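## Task

Take tube A (violet cap, currently in rack RK at position C5), set it upright on the central area of the balance pan, close the balance door and press the PRINT key. Afterwards seat tube A fully down in bore B3 of dry block DB and make sure the balance door ends up closed. All other tubes must stay seated in their own bores and wells and must never be gripped. Every station must remain upright and level on the bench mat. Nothing counts as done if it stays in place only because the robot is holding it at the end. Finish by opening the gripper and moving the arm away.

## Robot and tools

ROBOT. One arm in a physics simulation, with six revolute joints and a two-finger gripper. Its base may be slightly tilted relative to the table. Column order of the joints: waist, shoulder, elbow, wrist pitch, wrist yaw, wrist roll. Stated ranges in radians: waist -2.880..2.880, shoulder 0.000..3.142, elbow 0.000..3.019, wrist pitch -1.693..1.571, wrist yaw -1.571..1.571, wrist roll -2.094..2.094. The true end of each joint may differ from these by up to 0.019 rad.

SCENE FRAME. Origin lies on the table surface directly under the arm base. +z is up. Looking along +x, +y points to the left. Units are metres.

LAYOUT. Rack RK is closest to the base. Behind it, left to right: balance BAL, dry block DB, mixer MX, spectrophotometer SP, magnet block MG. None are fastened, so they can be shoved. Viewed from a station's front, row A is the closest row and column 1 the leftmost. The balance door is the top glass pane of its enclosure; it opens by sliding away from the viewer. PRINT is the white key on the slanted front panel; the green lamp comes on when PRINT is pressed while the door is closed, even with nothing on the pan. Tubes that go home must be pushed fully to the bottom. Occasionally a loose object gets a brief external nudge.

execute_actions. Argument "actions" is a list holding at most one item, or empty. Empty list: no command, just returns the state (with pictures). Action item: {"rows": [[7 numbers], ...], "steps": n}, 1 to 15 rows, steps 8 to 15 (default 15). Each row is one control step of 1/30 s; if there are fewer rows than steps, the last row repeats. Wait item: {"steps": n} with n up to 300, no new command; it returns once n steps have passed since the previous result, counting your reply time. Optional "pictures": true adds camera images.

ROW FORMAT. One flat list of 7 numbers for the single arm: six absolute joint target angles in radians (same scale as the Joint positions line, not offsets), then the gripper opening on a scale from -1 (closed) to +1 (fully open, about 0.094 m between pads). A call is rejected, and nothing is sent, if a target exceeds a joint's stated end by over 0.019 rad and also lies further out than that joint's current angle. Targets past a real end are clipped to it, and the result may say "joint sent to its limit" (possibly for an earlier action still running); absence of that line does not prove room remains.

MOTION LIMITS. Per step, each joint target is held within a lead of its measured angle: waist 0.264, shoulder 0.32, elbow 0.276, wrist pitch 0.33, wrist yaw 0.186, wrist roll 0.522 rad. If the targets would place the gripper more than 70 mm from its measured spot, all targets are pulled back proportionally. So distant goals take several actions. Tiny moves of a few mm may produce no motion. The arm keeps heading to the last row sent while you think or wait, until it nearly stops, is blocked, or a step is HELD; then a new action is needed to move or press further. Each result is reported 8 steps before its action ends; those last steps run during your reply.

RESULT LINES. Joint positions and Joint velocities: six joints (rad, rad/s), then finger pad gap (m, m/s). grip_measured: measured opening on the command scale. Joint torques: total drive output per joint, with offset, scale and noise, nonzero even in free air. "joint command not followed": the clearance checker altered or blocked targets (mounting blocks and posts count as part of the arm). HELD: marks steps where your row was partly or wholly not sent. MOTOR HOT appears from 85 °C; at 100 °C an OVER-TEMPERATURE FAULT releases the arm and gripper and the arm drops. Holding loads heats motors, also while you think.

GRIPPING. Readings may be off by about 1 mm of opening, consistently per scene. Away from the extremes, fingers go where grip_measured matches your command. To hold something, command roughly 0.03 below grip_measured for a firm grip, less for a gentle one. Pad force is around 50 to 62 N, lower on some grippers and on parts thinner than about 2 mm; first contact can spike.

zoom_image. Arguments: "camera" ("cam_high" or "cam_wrist") and "region" [x0, y0, x1, y1] in that camera's pixels, origin top-left, at most 504x504. Returns an enlarged crop of the latest image.

CAMERAS. cam_high is 504x504, fixed, pinhole with radial distortion, at about (0.247, -0.525, 0.712) in the scene frame; full K, D and T_world_to_cam are supplied. cam_wrist is 616x616 fisheye on the hand, pose not given. Calibration may be off by a couple of degrees and several millimetres.

finished_scene. Argument "scene": the number of the current scene. It ends that scene irreversibly, reports success and gives the next task. Replying without any tool call ends everything.

AVOID. Knocking or placing anything off the table (ends the scene). Dropping or slipping tubes, slamming, hard impacts or heavy shoving, tipping stations, disturbing other tubes, and long heavy holds that overheat motors. Release and retract before finishing.

Each tool is called after ">>>" in YAML: its name, and indented under it one key for each argument.

## Session

>>> execute_actions:
  actions: []

Scene clock: 0.00 s of 12600.00 s.
grip_measured=+1.000
Joint positions: [-1.402  1.125  0.602 -1.106  0.048  0.817  0.094]
Joint velocities: [ 0.005  0.015  0.002  0.002 -0.066  0.007  0.   ]
Joint torques (N m, as the arm reports them, + toward a larger angle): no reading
Motor temperatures (°C, as the motors report them): [24 24 24 21 22 23]

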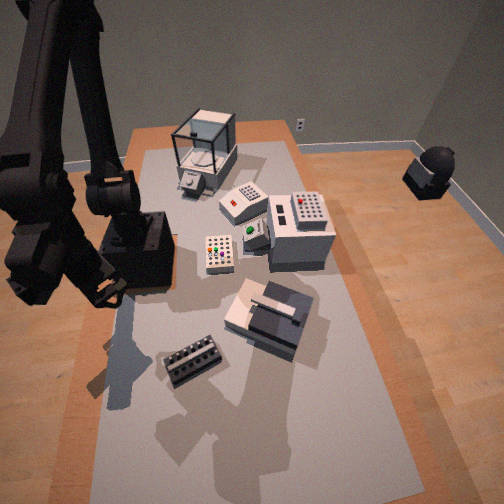

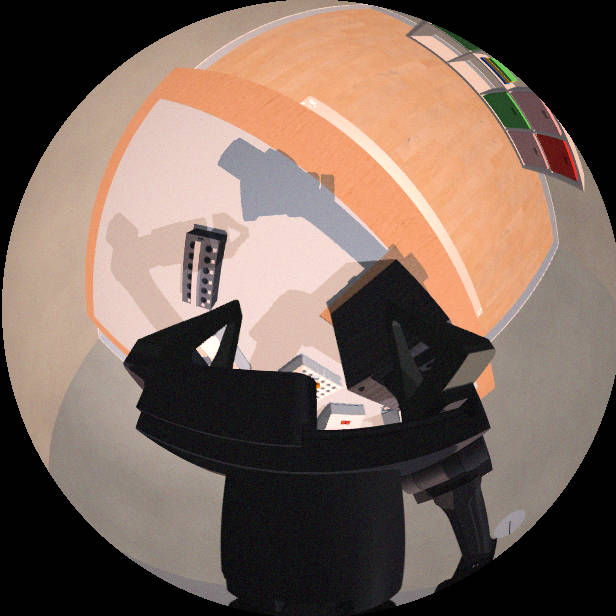

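>>> zoom_image:
  camera: "cam_high"
  region: [150, 100, 350, 300]

>>> zoom_image:
  camera: "cam_high"
  region: [0, 100, 250, 350]

Region (150, 100, 350, 300) of cam_high's 504x504 image, scaled by 2.520, with more detail than that image has.

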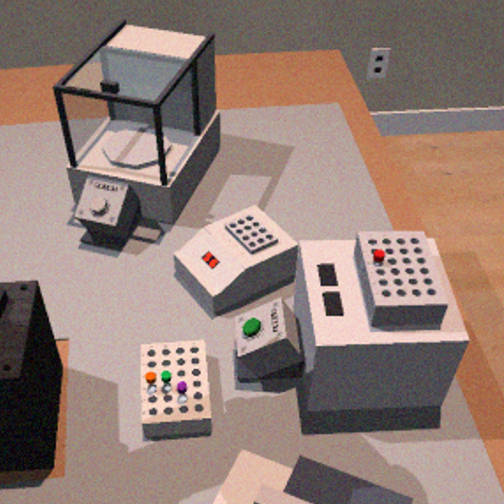

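Region (0, 100, 250, 350) of cam_high's 504x504 image, scaled by 2.016, with more detail than that image has.

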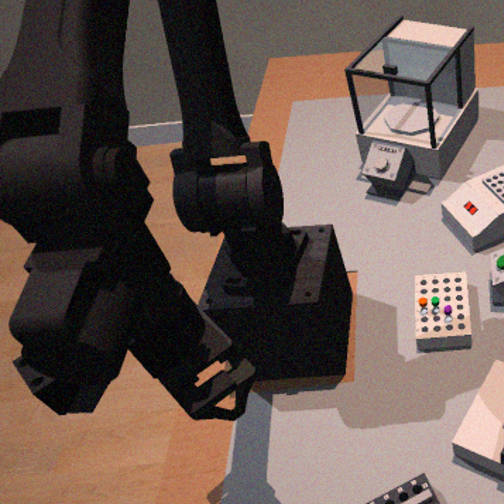

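>>> execute_actions:
  actions:
    - {"rows":[[-0.27,1.3,1.0,-1.27,0,0,1]]}

>>> execute_actions:
  actions:
    - {"steps":90}
  pictures: true

Scene clock: 1.30 s of 12600.00 s.
grip_measured=+1.000
Joint positions: [-1.132  1.274  0.808 -1.224  0.012  0.458  0.094]
Joint velocities: [ 1.363  0.386  0.935 -0.129  0.066 -1.473  0.   ]
Joint torques (N m, as the arm reports them, + toward a larger angle): [ 1.84 -7.27 10.27 -0.51 -0.15 -0.19]
Motor temperatures (°C, as the motors report them): [24 24 24 21 22 23]
Steps of this call (steps 1 to 32: nothing new was sent; steps 33 to 39: the first 7 steps of this action). Readings (joint positions):
33: [-1.391 1.134 0.614 -1.126 0.042 0.773]
34: [-1.359 1.157 0.639 -1.162 0.032 0.717]
36: [-1.270 1.214 0.705 -1.203 0.020 0.611]
39: the state above

Scene clock: 4.30 s of 12600.00 s.
grip_measured=+1.000
Joint positions: [-0.258  1.3    0.955 -1.261 -0.002  0.016  0.094]
Joint velocities: [ 0.005 -0.015 -0.007  0.002 -0.022  0.037  0.   ]
Joint torques (N m, as the arm reports them, + toward a larger angle): [-0.74 -7.42 10.99 -0.29  0.16 -0.22]
Motor temperatures (°C, as the motors report them): [24 24 25 21 22 23]
Kept back: nothing.
Steps of this call (steps 1 to 8: the last 8 steps of your previous action; steps 9 to 45: the robot went on to your last target; steps 46 to 90: nothing new was sent). Readings (joint positions):
1: [-1.084 1.285 0.839 -1.227 0.011 0.408]
2: [-1.033 1.293 0.866 -1.230 0.010 0.360]
4: [-0.921 1.300 0.910 -1.235 0.008 0.275]
8: [-0.665 1.300 0.952 -1.240 0.005 0.157]
90: the state above
The arm was judged still, so your last target was given up. Only a new action makes it travel on or press farther. Fingers that are still opening or closing keep moving.

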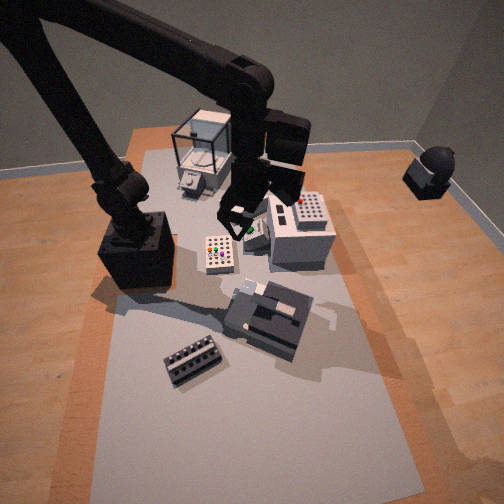

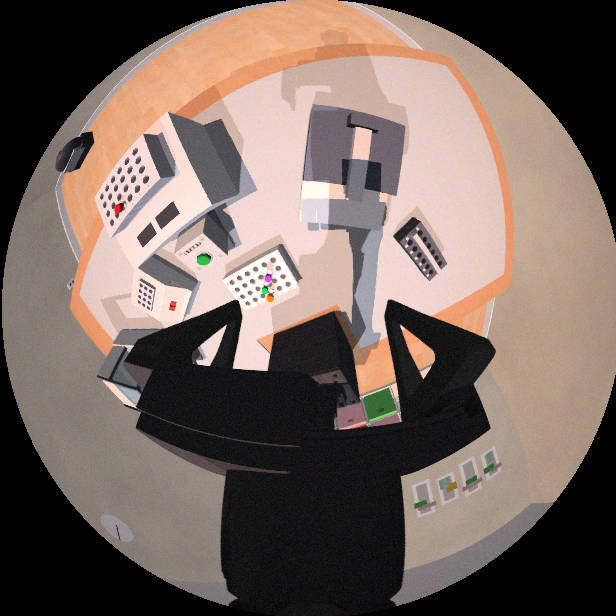

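>>> execute_actions:
  actions:
    - {"rows":[[0.15,1.3,0.8,-1.03,0,0,1]]}

>>> execute_actions:
  actions:
    - {"steps":45}
  pictures: true

Scene clock: 5.30 s of 12600.00 s.
grip_measured=+1.000
Joint positions: [ 0.078  1.303  0.802 -1.059  0.001  0.015  0.094]
Joint velocities: [ 1.832  0.103 -0.359  0.3   -0.168 -0.066  0.   ]
Joint torques (N m, as the arm reports them, + toward a larger angle): [-2.46 -7.88  8.59  0.27  0.3  -0.18]
Motor temperatures (°C, as the motors report them): [24 24 25 21 22 23]
Steps of this call (steps 1 to 23: nothing new was sent; steps 24 to 30: the first 7 steps of this action). Readings (joint positions):
24: [-0.246 1.299 0.942 -1.233 0.004 0.016]
25: [-0.218 1.293 0.916 -1.180 0.007 0.016]
27: [-0.118 1.294 0.860 -1.110 0.007 0.016]
30: the state above

Scene clock: 6.80 s of 12600.00 s.
grip_measured=+1.000
Joint positions: [ 0.163  1.308  0.786 -1.042 -0.002  0.012  0.094]
Joint velocities: [-0.005  0.005  0.007 -0.007  0.081  0.022  0.   ]
Joint torques (N m, as the arm reports them, + toward a larger angle): [-0.92 -7.83  8.05  0.42  0.17 -0.17]
Motor temperatures (°C, as the motors report them): [24 24 25 21 22 23]
Kept back: nothing.
Steps of this call (steps 1 to 8: the last 8 steps of your previous action; steps 9 to 30: the robot went on to your last target; steps 31 to 45: nothing new was sent). Readings (joint positions):
1: [0.131 1.306 0.794 -1.052 -0.004 0.014]
2: [0.166 1.308 0.789 -1.049 -0.007 0.013]
4: [0.186 1.308 0.786 -1.047 -0.007 0.012]
8: [0.168 1.308 0.786 -1.042 -0.003 0.012]
45: the state above
The arm was judged still, so your last target was given up. Only a new action makes it travel on or press farther. Fingers that are still opening or closing keep moving.

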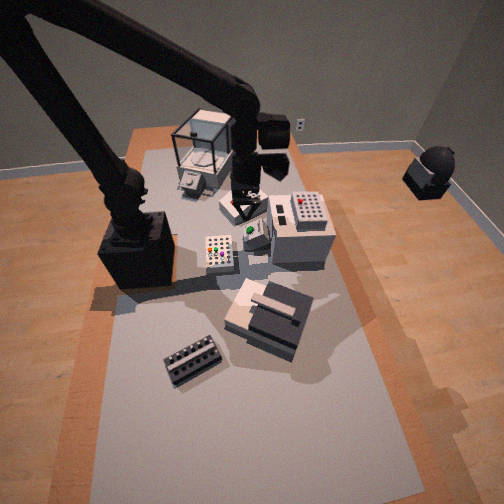

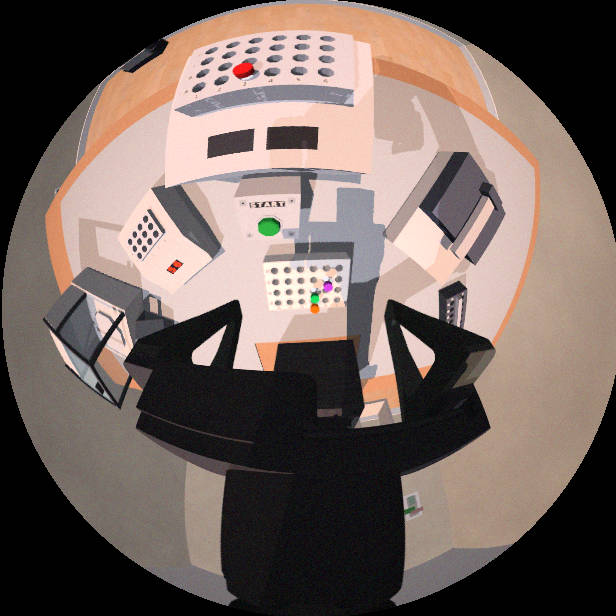

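>>> execute_actions:
  actions:
    - {"rows":[[0.13,1.315,0.55,-0.78,0,0,-0.5]]}

>>> execute_actions:
  actions:
    - {"steps":45}
  pictures: true

>>> zoom_image:
  camera: "cam_high"
  region: [170, 160, 300, 290]

Scene clock: 8.07 s of 12600.00 s.
grip_measured=-0.488
Joint positions: [ 0.146  1.319  0.523 -0.811 -0.002  0.012  0.024]
Joint velocities: [-0.044  0.181 -0.51  -0.007 -0.037 -0.022 -0.019]
Joint torques (N m, as the arm reports them, + toward a larger angle): [-0.48 -6.93  9.95  0.96  0.17 -0.17]
Motor temperatures (°C, as the motors report them): [24 24 25 21 22 23]
Steps of this call (steps 1 to 31: nothing new was sent; steps 32 to 38: the first 7 steps of this action). Readings (joint positions):
32: [0.163 1.306 0.764 -1.001 -0.002 0.012]
33: [0.161 1.299 0.722 -0.925 -0.002 0.012]
35: [0.155 1.299 0.622 -0.831 -0.002 0.012]
38: the state above

Scene clock: 9.57 s of 12600.00 s.
grip_measured=-0.497
Joint positions: [ 0.144  1.327  0.514 -0.791 -0.002  0.012  0.024]
Joint velocities: [ 0.005 -0.005  0.002 -0.007 -0.007  0.037 -0.001]
Joint torques (N m, as the arm reports them, + toward a larger angle): [-0.89 -6.55  8.17  0.3   0.17 -0.17]
Motor temperatures (°C, as the motors report them): [24 24 26 21 22 23]
Kept back: nothing.
Steps of this call (steps 1 to 8: the last 8 steps of your previous action; steps 9 to 30: the robot went on to your last target; steps 31 to 45: nothing new was sent). Readings (joint positions):
1: [0.145 1.324 0.512 -0.811 -0.002 0.012]
2: [0.144 1.327 0.509 -0.811 -0.002 0.012]
4: [0.144 1.327 0.511 -0.801 -0.002 0.012]
8: [0.144 1.327 0.514 -0.791 -0.002 0.012]
45: the state above
The arm was judged still, so your last target was given up. Only a new action makes it travel on or press farther. Fingers that are still opening or closing keep moving.

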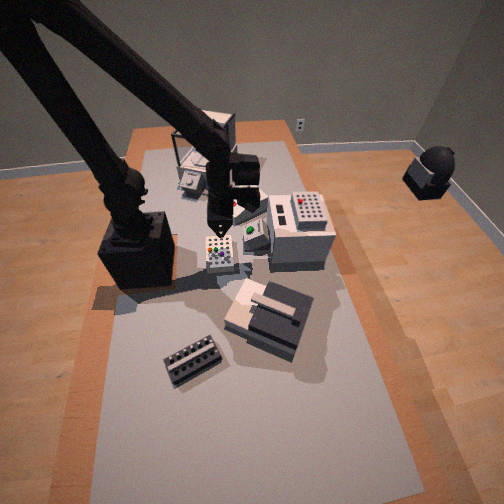

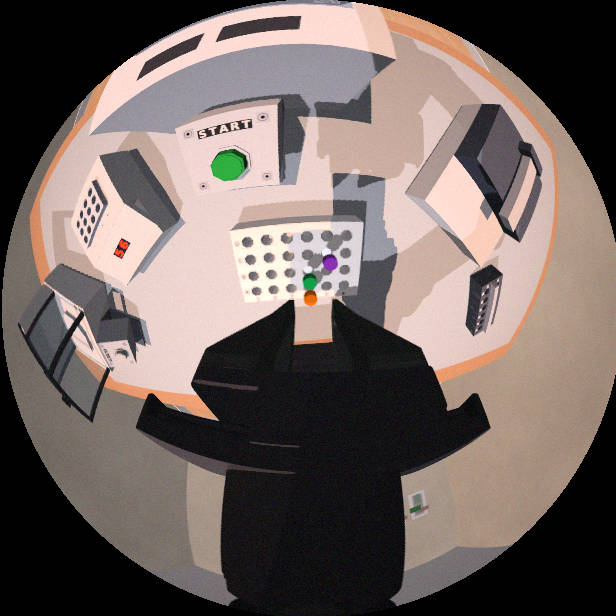

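Region (170, 160, 300, 290) of cam_high's 504x504 image, scaled by 3.877, with more detail than that image has.

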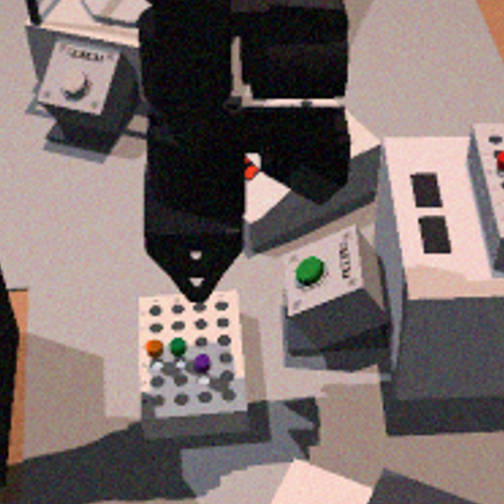

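>>> execute_actions:
  actions:
    - {"rows":[[0.11,1.35,0.54,-0.74,0,0,-0.5],[0.09,1.38,0.53,-0.70,0,0,-0.5],[0.07,1.40,0.525,-0.66,0,0,-0.5],[0.068,1.42,0.52,-0.615,0,0,-0.5]]}

>>> execute_actions:
  actions:
    - {"steps":30}
  pictures: true

>>> zoom_image:
  camera: "cam_high"
  region: [170, 160, 300, 290]

Scene clock: 10.67 s of 12600.00 s.
grip_measured=-0.497
Joint positions: [ 0.08   1.415  0.514 -0.637 -0.001  0.012  0.024]
Joint velocities: [-0.161  0.337  0.002  0.193 -0.066  0.066  0.   ]
Joint torques (N m, as the arm reports them, + toward a larger angle): [-0.01 -7.52  5.63  0.23  0.13 -0.17]
Motor temperatures (°C, as the motors report them): [24 24 26 21 22 23]
Steps of this call (steps 1 to 26: nothing new was sent; steps 27 to 33: the first 7 steps of this action). Readings (joint positions):
27: [0.143 1.328 0.514 -0.784 -0.002 0.012]
28: [0.138 1.334 0.514 -0.767 -0.002 0.012]
30: [0.113 1.363 0.514 -0.703 -0.002 0.012]
33: the state above

Scene clock: 11.67 s of 12600.00 s.
grip_measured=-0.497
Joint positions: [ 0.076  1.428  0.514 -0.628 -0.001  0.012  0.024]
Joint velocities: [-0.015 -0.034  0.002  0.017  0.022  0.007  0.   ]
Joint torques (N m, as the arm reports them, + toward a larger angle): [-0.52 -7.06  5.49  0.5   0.13 -0.17]
Motor temperatures (°C, as the motors report them): [24 24 26 21 22 23]
Kept back: nothing.
Steps of this call (steps 1 to 8: the last 8 steps of your previous action; steps 9 to 30: the robot went on to your last target). Readings (joint positions):
1: [0.077 1.424 0.514 -0.633 -0.001 0.012]
2: [0.076 1.427 0.514 -0.631 -0.001 0.012]
4: [0.076 1.428 0.514 -0.630 -0.001 0.012]
8: [0.076 1.428 0.514 -0.628 -0.001 0.012]
30: the state above
The arm was judged still, so your last target was given up. Only a new action makes it travel on or press farther. Fingers that are still opening or closing keep moving.

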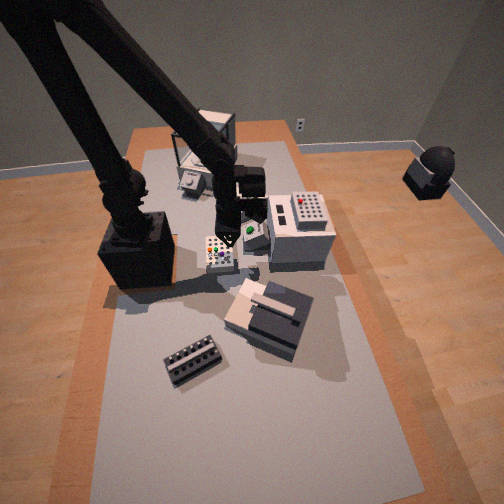

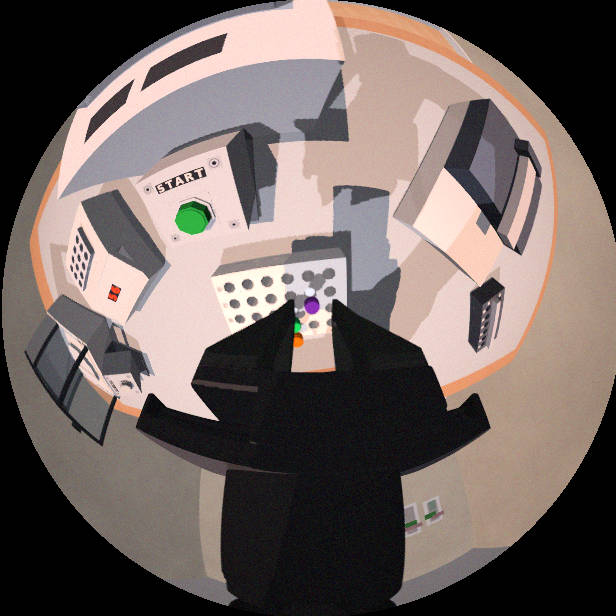

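Region (170, 160, 300, 290) of cam_high's 504x504 image, scaled by 3.877, with more detail than that image has.

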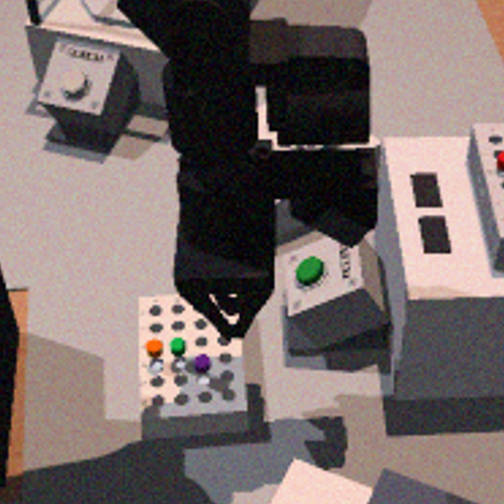

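>>> execute_actions:
  actions:
    - {"rows":[[0.068,1.43,0.51,-0.6,0,0,-0.55],[0.068,1.445,0.50,-0.585,0,0,-0.55],[0.068,1.46,0.49,-0.57,0,0,-0.55],[0.068,1.475,0.48,-0.55,0,0,-0.55],[0.068,1.49,0.475,-0.53,0,0,-0.55],[0.068,1.503,0.468,-0.507,0,0,-0.55]]}

>>> execute_actions:
  actions:
    - {"steps":30}
  pictures: true

>>> zoom_image:
  camera: "cam_high"
  region: [170, 160, 300, 290]

Scene clock: 12.53 s of 12600.00 s.
grip_measured=-0.548
Joint positions: [ 0.076  1.476  0.477 -0.539 -0.001  0.012  0.021]
Joint velocities: [-0.005  0.444 -0.188  0.369 -0.037  0.022 -0.001]
Joint torques (N m, as the arm reports them, + toward a larger angle): [-0.57 -6.75  4.8   0.19  0.13 -0.17]
Motor temperatures (°C, as the motors report them): [24 24 26 21 22 23]
Steps of this call (steps 1 to 19: nothing new was sent; steps 20 to 26: the first 7 steps of this action). Readings (joint positions):
20: [0.076 1.428 0.513 -0.625 -0.001 0.012]
21: [0.076 1.429 0.511 -0.616 -0.001 0.012]
23: [0.076 1.437 0.500 -0.589 -0.001 0.012]
26: the state above

Scene clock: 13.53 s of 12600.00 s.
grip_measured=-0.548
Joint positions: [ 0.076  1.509  0.459 -0.519 -0.001  0.012  0.021]
Joint velocities: [-0.005 -0.005 -0.002  0.002 -0.007 -0.051  0.   ]
Joint torques (N m, as the arm reports them, + toward a larger angle): [-0.53 -6.98  4.83  0.44  0.13 -0.17]
Motor temperatures (°C, as the motors report them): [24 24 26 21 22 23]
Kept back: nothing.
Steps of this call (steps 1 to 8: the last 8 steps of your previous action; steps 9 to 30: the robot went on to your last target). Readings (joint positions):
1: [0.076 1.490 0.472 -0.531 -0.001 0.012]
2: [0.076 1.500 0.467 -0.527 -0.001 0.012]
4: [0.076 1.509 0.460 -0.525 -0.001 0.012]
8: [0.076 1.509 0.459 -0.520 -0.001 0.012]
30: the state above
The arm was judged still, so your last target was given up. Only a new action makes it travel on or press farther. Fingers that are still opening or closing keep moving.

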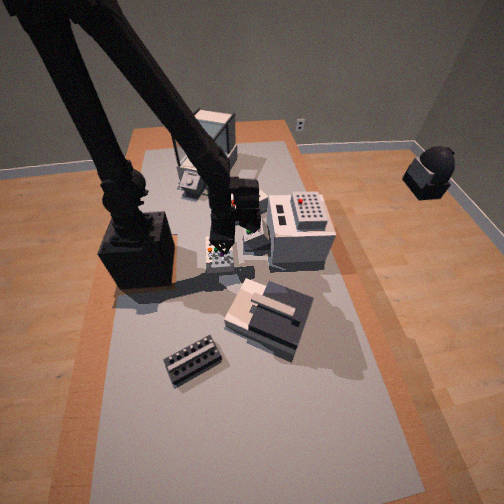

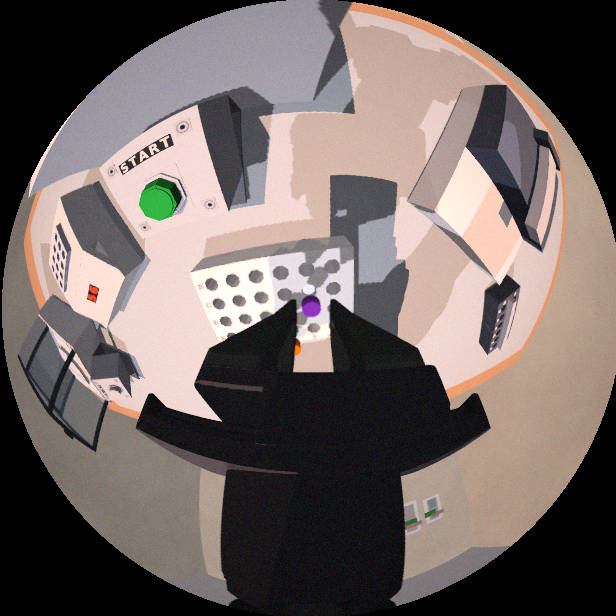

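Region (170, 160, 300, 290) of cam_high's 504x504 image, scaled by 3.877, with more detail than that image has.

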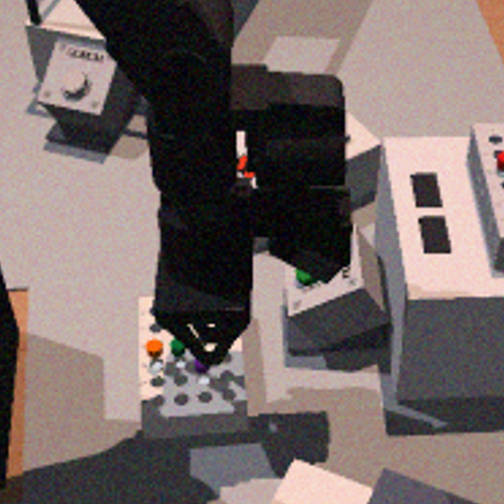

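>>> execute_actions:
  actions:
    - {"rows":[[0.068,1.51,0.46,-0.5,0,0,-0.55],[0.068,1.52,0.452,-0.48,0,0,-0.55],[0.068,1.535,0.447,-0.46,0,0,-0.55],[0.068,1.55,0.443,-0.44,0,0,-0.55],[0.068,1.57,0.443,-0.42,0,0,-0.55],[0.068,1.59,0.443,-0.40,0,0,-0.55],[0.068,1.608,0.443,-0.378,0,0,-0.55]]}

>>> execute_actions:
  actions:
    - {"steps":30}
  pictures: true

>>> zoom_image:
  camera: "cam_high"
  region: [170, 160, 300, 290]

Scene clock: 14.13 s of 12600.00 s.
grip_measured=-0.548
Joint positions: [ 0.076  1.558  0.445 -0.429 -0.001  0.012  0.021]
Joint velocities: [-0.005  0.581  0.002  0.579 -0.051 -0.051 -0.001]
Joint torques (N m, as the arm reports them, + toward a larger angle): [-0.56 -6.01  3.68  0.34  0.13 -0.17]
Motor temperatures (°C, as the motors report them): [24 24 25 21 22 23]
Steps of this call (steps 1 to 11: nothing new was sent; steps 12 to 18: the first 7 steps of this action). Readings (joint positions):
12: [0.076 1.509 0.459 -0.518 -0.001 0.012]
13: [0.076 1.510 0.458 -0.512 -0.001 0.012]
15: [0.076 1.516 0.452 -0.484 -0.001 0.012]
18: the state above

Scene clock: 15.13 s of 12600.00 s.
grip_measured=-0.548
Joint positions: [ 0.076  1.615  0.44  -0.391 -0.001  0.012  0.021]
Joint velocities: [ 0.015 -0.005  0.002  0.022  0.022 -0.007  0.   ]
Joint torques (N m, as the arm reports them, + toward a larger angle): [-0.57 -7.51  3.52  0.45  0.13 -0.17]
Motor temperatures (°C, as the motors report them): [24 24 25 21 22 23]
Kept back: nothing.
Steps of this call (steps 1 to 8: the last 8 steps of your previous action; steps 9 to 30: the robot went on to your last target). Readings (joint positions):
1: [0.076 1.578 0.445 -0.413 -0.001 0.012]
2: [0.076 1.594 0.445 -0.403 -0.001 0.012]
4: [0.076 1.613 0.443 -0.395 -0.001 0.012]
8: [0.076 1.615 0.440 -0.393 -0.001 0.012]
30: the state above
The arm was judged still, so your last target was given up. Only a new action makes it travel on or press farther. Fingers that are still opening or closing keep moving.

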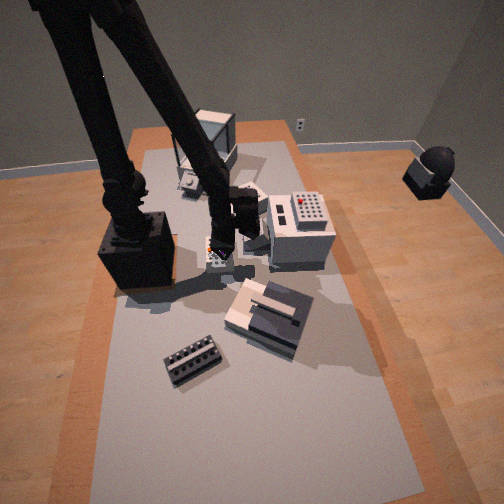

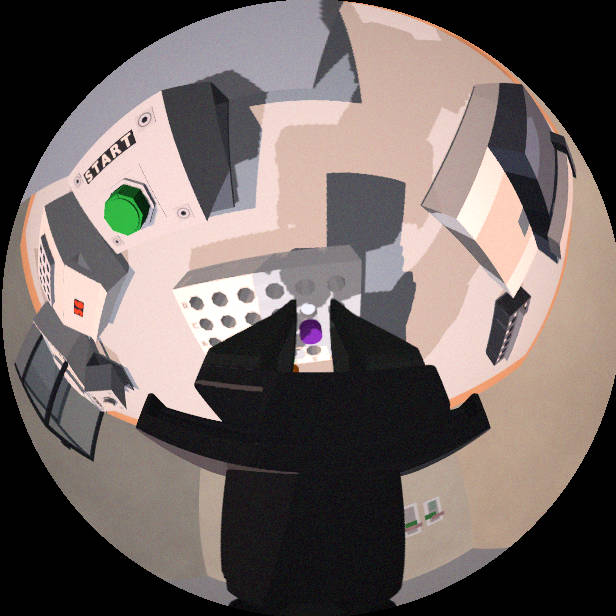

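Region (170, 160, 300, 290) of cam_high's 504x504 image, scaled by 3.877, with more detail than that image has.

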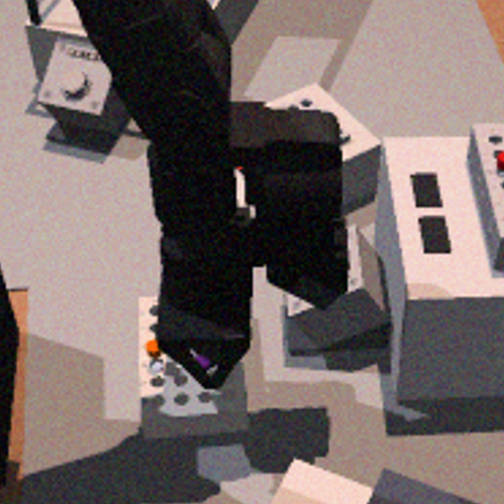

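>>> execute_actions:
  actions:
    - {"rows":[[0.068,1.58,0.45,-0.43,0,0,-0.55],[0.068,1.55,0.46,-0.47,0,0,-0.55],[0.068,1.51,0.47,-0.52,0,0,-0.55],[0.068,1.47,0.49,-0.58,0,0,-0.55],[0.068,1.42,0.51,-0.65,0,0,-0.55],[0.068,1.37,0.53,-0.72,0,0,-0.55],[0.068,1.32,0.56,-0.8,0,0,-0.55],[0.068,1.27,0.6,-0.9,0,0,-0.55],[0.068,1.22,0.65,-1.0,0,0,-0.55],[0.068,1.2,0.75,-1.1,0,0,-1]]}

>>> execute_actions:
  actions:
    - {"rows":[[1.43,1.2,0.87,-1.2,0,0,-1]]}

>>> execute_actions:
  actions:
    - {"steps":40}

>>> execute_actions:
  actions:
    - {"rows":[[1.43,1.23,0.86,-1.17,0,0,-1],[1.43,1.26,0.85,-1.14,0,0,-1],[1.43,1.283,0.845,-1.105,0,0,-1]]}

>>> execute_actions:
  actions:
    - {"steps":30}
  pictures: true

>>> zoom_image:
  camera: "cam_high"
  region: [130, 60, 280, 210]

Scene clock: 16.63 s of 12600.00 s.
grip_measured=-0.548
Joint positions: [ 0.076  1.448  0.467 -0.659 -0.001  0.012  0.021]
Joint velocities: [-0.005 -1.46   0.432 -1.956  0.037  0.007 -0.002]
Joint torques (N m, as the arm reports them, + toward a larger angle): [-0.48 -8.48  9.24  0.31  0.12 -0.17]
Motor temperatures (°C, as the motors report them): [24 24 25 21 22 23]
Steps of this call (steps 1 to 38: nothing new was sent; steps 39 to 45: the first 7 steps of this action). Readings (joint positions):
39: [0.076 1.614 0.440 -0.395 -0.001 0.012]
40: [0.076 1.608 0.441 -0.412 -0.001 0.012]
42: [0.076 1.570 0.443 -0.481 -0.001 0.012]
45: the state above

Scene clock: 17.13 s of 12600.00 s.
grip_measured=-0.982
Joint positions: [ 0.458  1.191  0.832 -1.166  0.005  0.012  0.001]
Joint velocities: [ 2.242 -0.005  0.134 -0.095  0.007 -0.037  0.001]
Joint torques (N m, as the arm reports them, + toward a larger angle): [ 0.93 -6.07  9.22 -0.63 -0.04 -0.14]
Motor temperatures (°C, as the motors report them): [24 24 25 21 22 23]
Steps of this call (steps 1 to 8: the last 8 steps of your previous action; steps 9 to 15: the first 7 steps of this action). Readings (joint positions):
9: [0.089 1.191 0.737 -1.081 0.005 0.012]
10: [0.125 1.190 0.763 -1.109 0.008 0.012]
12: [0.240 1.191 0.803 -1.145 0.008 0.012]
15: the state above

Scene clock: 18.47 s of 12600.00 s.
grip_measured=-0.982
Joint positions: [ 1.443  1.201  0.836 -1.19  -0.002  0.011  0.001]
Joint velocities: [ 0.005 -0.005 -0.007 -0.037 -0.081 -0.022 -0.   ]
Joint torques (N m, as the arm reports them, + toward a larger angle): [-0.4  -7.06  9.74 -0.45  0.11 -0.16]
Motor temperatures (°C, as the motors report them): [24 24 26 21 22 23]
Kept back: nothing.
Steps of this call (steps 1 to 8: the last 8 steps of your previous action; steps 9 to 40: the robot went on to your last target). Readings (joint positions):
1: [0.535 1.191 0.835 -1.169 0.004 0.012]
2: [0.614 1.192 0.836 -1.171 0.003 0.012]
4: [0.773 1.194 0.836 -1.176 0.002 0.012]
8: [1.093 1.200 0.836 -1.178 0.001 0.012]
40: the state above

Scene clock: 18.70 s of 12600.00 s.
grip_measured=-0.982
Joint positions: [ 1.443  1.282  0.836 -1.119 -0.002  0.011  0.001]
Joint velocities: [-0.005  0.327 -0.007  0.1   -0.037  0.022  0.   ]
Joint torques (N m, as the arm reports them, + toward a larger angle): [-0.45 -9.2   7.55  0.15  0.13 -0.16]
Motor temperatures (°C, as the motors report them): [24 24 26 21 22 23]
Steps of this call (steps 1 to 7: the first 7 steps of this action). Readings (joint positions):
1: [1.443 1.202 0.836 -1.190 -0.002 0.011]
2: [1.443 1.208 0.836 -1.183 -0.002 0.011]
4: [1.443 1.235 0.836 -1.147 -0.002 0.011]
7: the state above

Scene clock: 19.70 s of 12600.00 s.
grip_measured=-0.982
Joint positions: [ 1.443  1.295  0.836 -1.115 -0.002  0.011  0.001]
Joint velocities: [-0.005 -0.005 -0.017 -0.012 -0.11  -0.007 -0.   ]
Joint torques (N m, as the arm reports them, + toward a larger angle): [-0.42 -8.81  7.45  0.19  0.12 -0.16]
Motor temperatures (°C, as the motors report them): [24 24 26 21 22 23]
Kept back: nothing.
Steps of this call (steps 1 to 8: the last 8 steps of your previous action; steps 9 to 30: the robot went on to your last target). Readings (joint positions):
1: [1.443 1.290 0.836 -1.117 -0.002 0.011]
2: [1.443 1.295 0.836 -1.116 -0.002 0.011]
4: [1.443 1.295 0.836 -1.116 -0.002 0.011]
8: [1.443 1.295 0.836 -1.115 -0.002 0.011]
30: the state above
The arm was judged still, so your last target was given up. Only a new action makes it travel on or press farther. Fingers that are still opening or closing keep moving.

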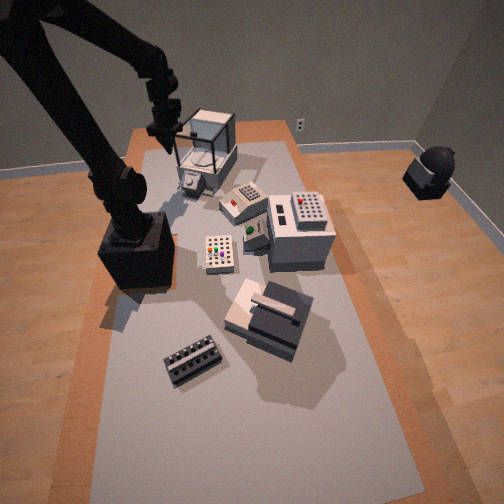

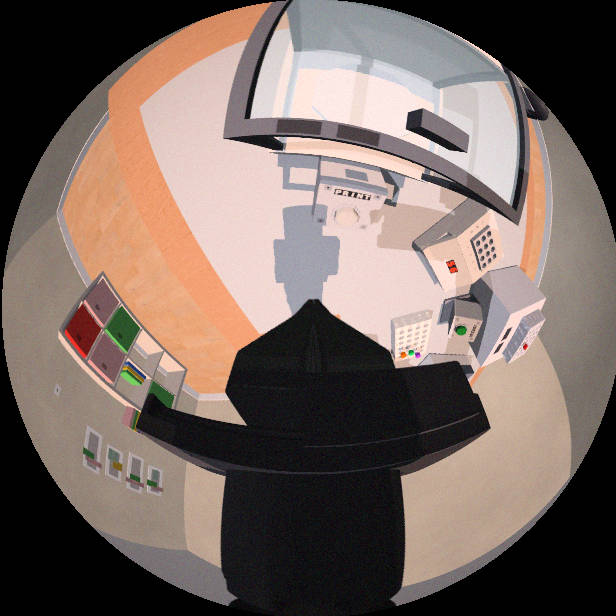

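Region (130, 60, 280, 210) of cam_high's 504x504 image, scaled by 3.360, with more detail than that image has.

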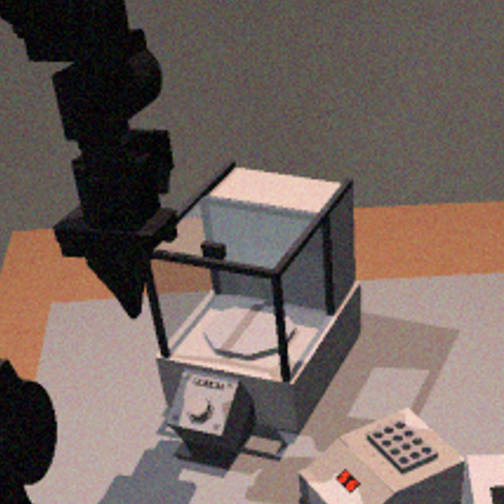

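>>> execute_actions:
  actions:
    - {"rows":[[1.43,1.27,0.9,-1.15,0,0,-1],[1.43,1.26,0.95,-1.2,0,0,-1],[1.4,1.26,1.0,-1.24,0,0,-1],[1.37,1.27,1.03,-1.27,0,0,-1],[1.33,1.28,1.03,-1.27,0,0,-1],[1.29,1.29,1.03,-1.27,0,0,-1],[1.23,1.296,1.03,-1.27,0,0,-1]]}

>>> execute_actions:
  actions:
    - {"steps":30}
  pictures: true

>>> zoom_image:
  camera: "cam_high"
  region: [100, 20, 280, 200]

Scene clock: 20.83 s of 12600.00 s.
grip_measured=-0.982
Joint positions: [ 1.366  1.295  0.965 -1.249 -0.004  0.011  0.001]
Joint velocities: [-1.118  0.005  0.662 -0.129 -0.066  0.007 -0.001]
Joint torques (N m, as the arm reports them, + toward a larger angle): [-4.22 -8.31  8.98 -0.61  0.29 -0.15]
Motor temperatures (°C, as the motors report them): [24 24 26 21 22 23]
Steps of this call (steps 1 to 27: nothing new was sent; steps 28 to 34: the first 7 steps of this action). Readings (joint positions):
28: [1.443 1.295 0.837 -1.119 -0.002 0.011]
29: [1.443 1.295 0.845 -1.138 -0.002 0.011]
31: [1.435 1.295 0.885 -1.201 -0.002 0.011]
34: the state above

Scene clock: 21.83 s of 12600.00 s.
grip_measured=-0.982
Joint positions: [ 1.215  1.295  1.01  -1.261  0.003  0.011  0.001]
Joint velocities: [-0.005 -0.015 -0.007 -0.002 -0.022  0.007  0.001]
Joint torques (N m, as the arm reports them, + toward a larger angle): [ 1.38 -8.66  8.97 -0.41 -0.05 -0.16]
Motor temperatures (°C, as the motors report them): [24 24 26 21 22 23]
Kept back: nothing.
Steps of this call (steps 1 to 8: the last 8 steps of your previous action; steps 9 to 30: the robot went on to your last target). Readings (joint positions):
1: [1.326 1.295 0.985 -1.250 -0.004 0.011]
2: [1.285 1.295 1.000 -1.250 -0.002 0.011]
4: [1.228 1.295 1.010 -1.250 0.003 0.011]
8: [1.213 1.295 1.010 -1.259 0.003 0.011]
30: the state above
The arm was judged still, so your last target was given up. Only a new action makes it travel on or press farther. Fingers that are still opening or closing keep moving.

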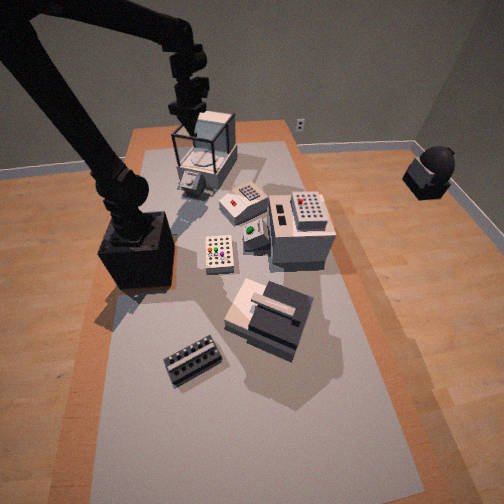

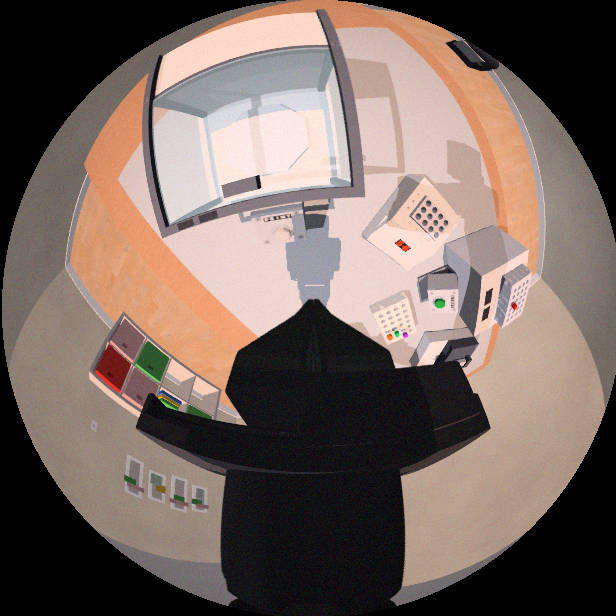

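Region (100, 20, 280, 200) of cam_high's 504x504 image, scaled by 2.800, with more detail than that image has.

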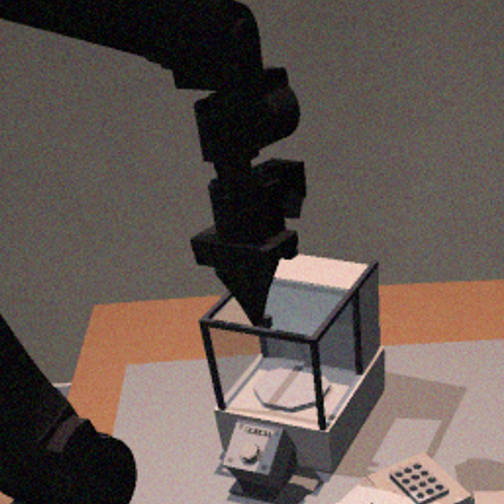

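>>> execute_actions:
  actions:
    - {"rows":[[1.25,1.3,1.02,-1.25,0,0,-1],[1.27,1.31,1.02,-1.24,0,0,-1],[1.29,1.32,1.02,-1.23,0,0,-1],[1.31,1.335,1.02,-1.22,0,0,-1],[1.32,1.335,1.02,-1.22,0,0,-1]]}

>>> execute_actions:
  actions:
    - {"steps":30}
  pictures: true

>>> zoom_image:
  camera: "cam_high"
  region: [130, 60, 280, 210]

Scene clock: 22.97 s of 12600.00 s.
grip_measured=-0.982
Joint positions: [ 1.297  1.322  1.01  -1.233  0.001  0.011  0.001]
Joint velocities: [ 0.425  0.21   0.017  0.051 -0.11  -0.051 -0.001]
Joint torques (N m, as the arm reports them, + toward a larger angle): [ 0.18 -8.79  8.27  0.3   0.03 -0.16]
Motor temperatures (°C, as the motors report them): [24 24 26 21 22 23]
Steps of this call (steps 1 to 27: nothing new was sent; steps 28 to 34: the first 7 steps of this action). Readings (joint positions):
28: [1.216 1.295 1.010 -1.261 0.003 0.011]
29: [1.221 1.296 1.010 -1.259 0.003 0.011]
31: [1.244 1.302 1.010 -1.249 0.003 0.011]
34: the state above

Scene clock: 23.97 s of 12600.00 s.
grip_measured=-0.982
Joint positions: [ 1.32   1.338  1.01  -1.231 -0.     0.011  0.001]
Joint velocities: [-0.005 -0.005 -0.007  0.007 -0.022  0.037 -0.001]
Joint torques (N m, as the arm reports them, + toward a larger angle): [ 0.3  -9.31  8.07  0.25  0.04 -0.16]
Motor temperatures (°C, as the motors report them): [24 24 26 21 22 23]
Kept back: nothing.
Steps of this call (steps 1 to 8: the last 8 steps of your previous action; steps 9 to 30: the robot went on to your last target). Readings (joint positions):
1: [1.310 1.328 1.010 -1.232 0.000 0.011]
2: [1.317 1.333 1.010 -1.231 -0.000 0.011]
4: [1.320 1.338 1.010 -1.231 -0.000 0.011]
8: [1.320 1.338 1.010 -1.231 -0.000 0.011]
30: the state above
The arm was judged still, so your last target was given up. Only a new action makes it travel on or press farther. Fingers that are still opening or closing keep moving.

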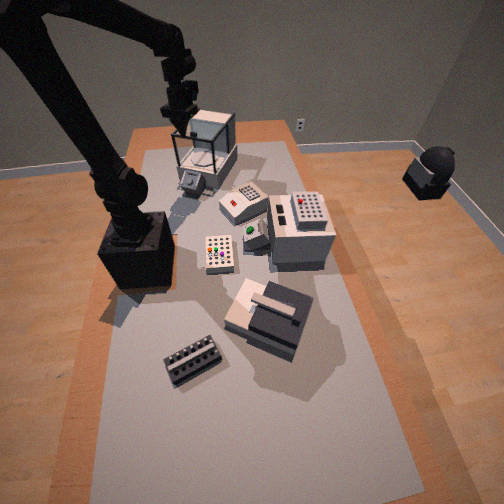

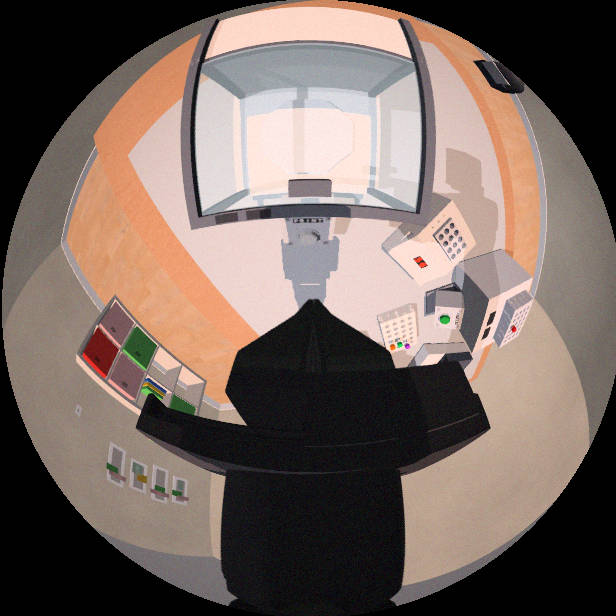

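Region (130, 60, 280, 210) of cam_high's 504x504 image, scaled by 3.360, with more detail than that image has.

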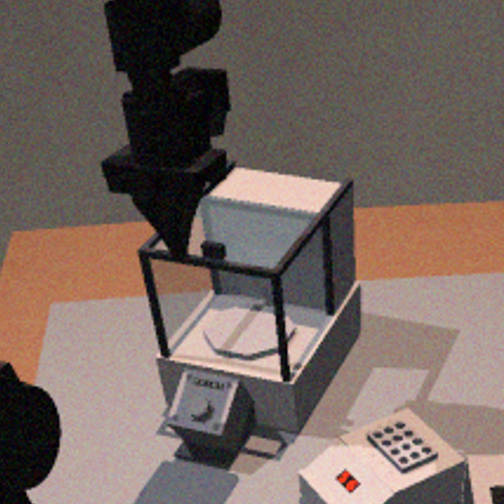

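>>> execute_actions:
  actions:
    - {"rows":[[1.32,1.35,1.04,-1.22,0,0,-1],[1.32,1.365,1.06,-1.22,0,0,-1],[1.32,1.38,1.075,-1.215,0,0,-1],[1.32,1.4,1.09,-1.21,0,0,-1],[1.32,1.415,1.095,-1.2,0,0,-1],[1.32,1.43,1.095,-1.19,0,0,-1]]}

>>> execute_actions:
  actions:
    - {"steps":30}
  pictures: true

>>> zoom_image:
  camera: "cam_high"
  region: [130, 60, 280, 210]

Scene clock: 24.77 s of 12600.00 s.
grip_measured=-0.982
Joint positions: [ 1.32   1.398  1.043 -1.212 -0.     0.011  0.001]
Joint velocities: [ 0.005  0.503  0.252  0.261 -0.007 -0.022  0.   ]
Joint torques (N m, as the arm reports them, + toward a larger angle): [ 0.37 -9.64 10.04 -0.04  0.04 -0.16]
Motor temperatures (°C, as the motors report them): [24 24 26 21 22 23]
Steps of this call (steps 1 to 17: nothing new was sent; steps 18 to 24: the first 7 steps of this action). Readings (joint positions):
18: [1.320 1.338 1.010 -1.231 -0.000 0.011]
19: [1.320 1.340 1.010 -1.231 -0.000 0.011]
21: [1.320 1.353 1.017 -1.230 -0.000 0.011]
24: the state above

Scene clock: 25.77 s of 12600.00 s.
grip_measured=-0.982
Joint positions: [ 1.32   1.441  1.052 -1.197 -0.     0.011  0.001]
Joint velocities: [ 0.005 -0.024 -0.002 -0.017 -0.007 -0.037  0.   ]
Joint torques (N m, as the arm reports them, + toward a larger angle): [  0.35 -11.23  10.26   0.07   0.04  -0.16]
Motor temperatures (°C, as the motors report them): [24 24 26 21 22 23]
Kept back: nothing.
Steps of this call (steps 1 to 8: the last 8 steps of your previous action; steps 9 to 30: the robot went on to your last target). Readings (joint positions):
1: [1.320 1.413 1.049 -1.205 -0.000 0.011]
2: [1.320 1.425 1.052 -1.200 -0.000 0.011]
4: [1.320 1.438 1.052 -1.197 -0.000 0.011]
8: [1.320 1.441 1.052 -1.197 -0.000 0.011]
30: the state above
The arm was judged still, so your last target was given up. Only a new action makes it travel on or press farther. Fingers that are still opening or closing keep moving.

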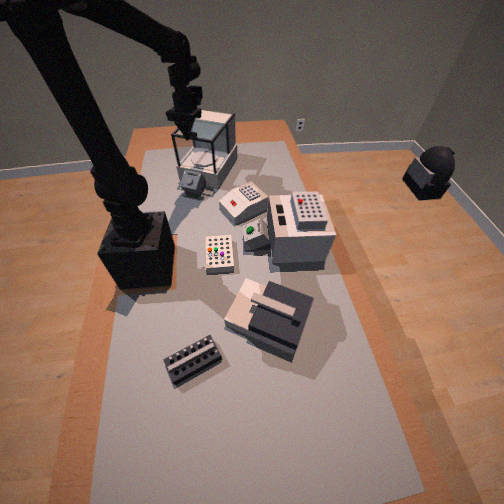

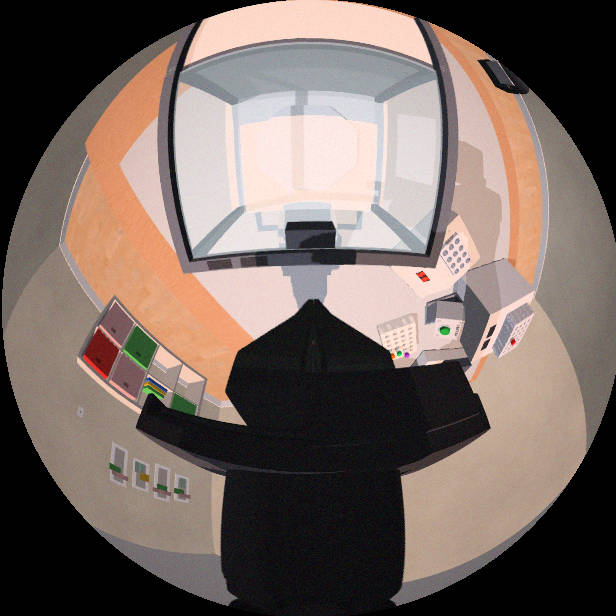

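Region (130, 60, 280, 210) of cam_high's 504x504 image, scaled by 3.360, with more detail than that image has.

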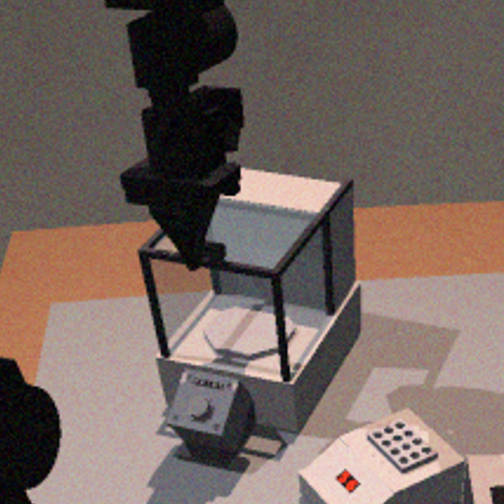

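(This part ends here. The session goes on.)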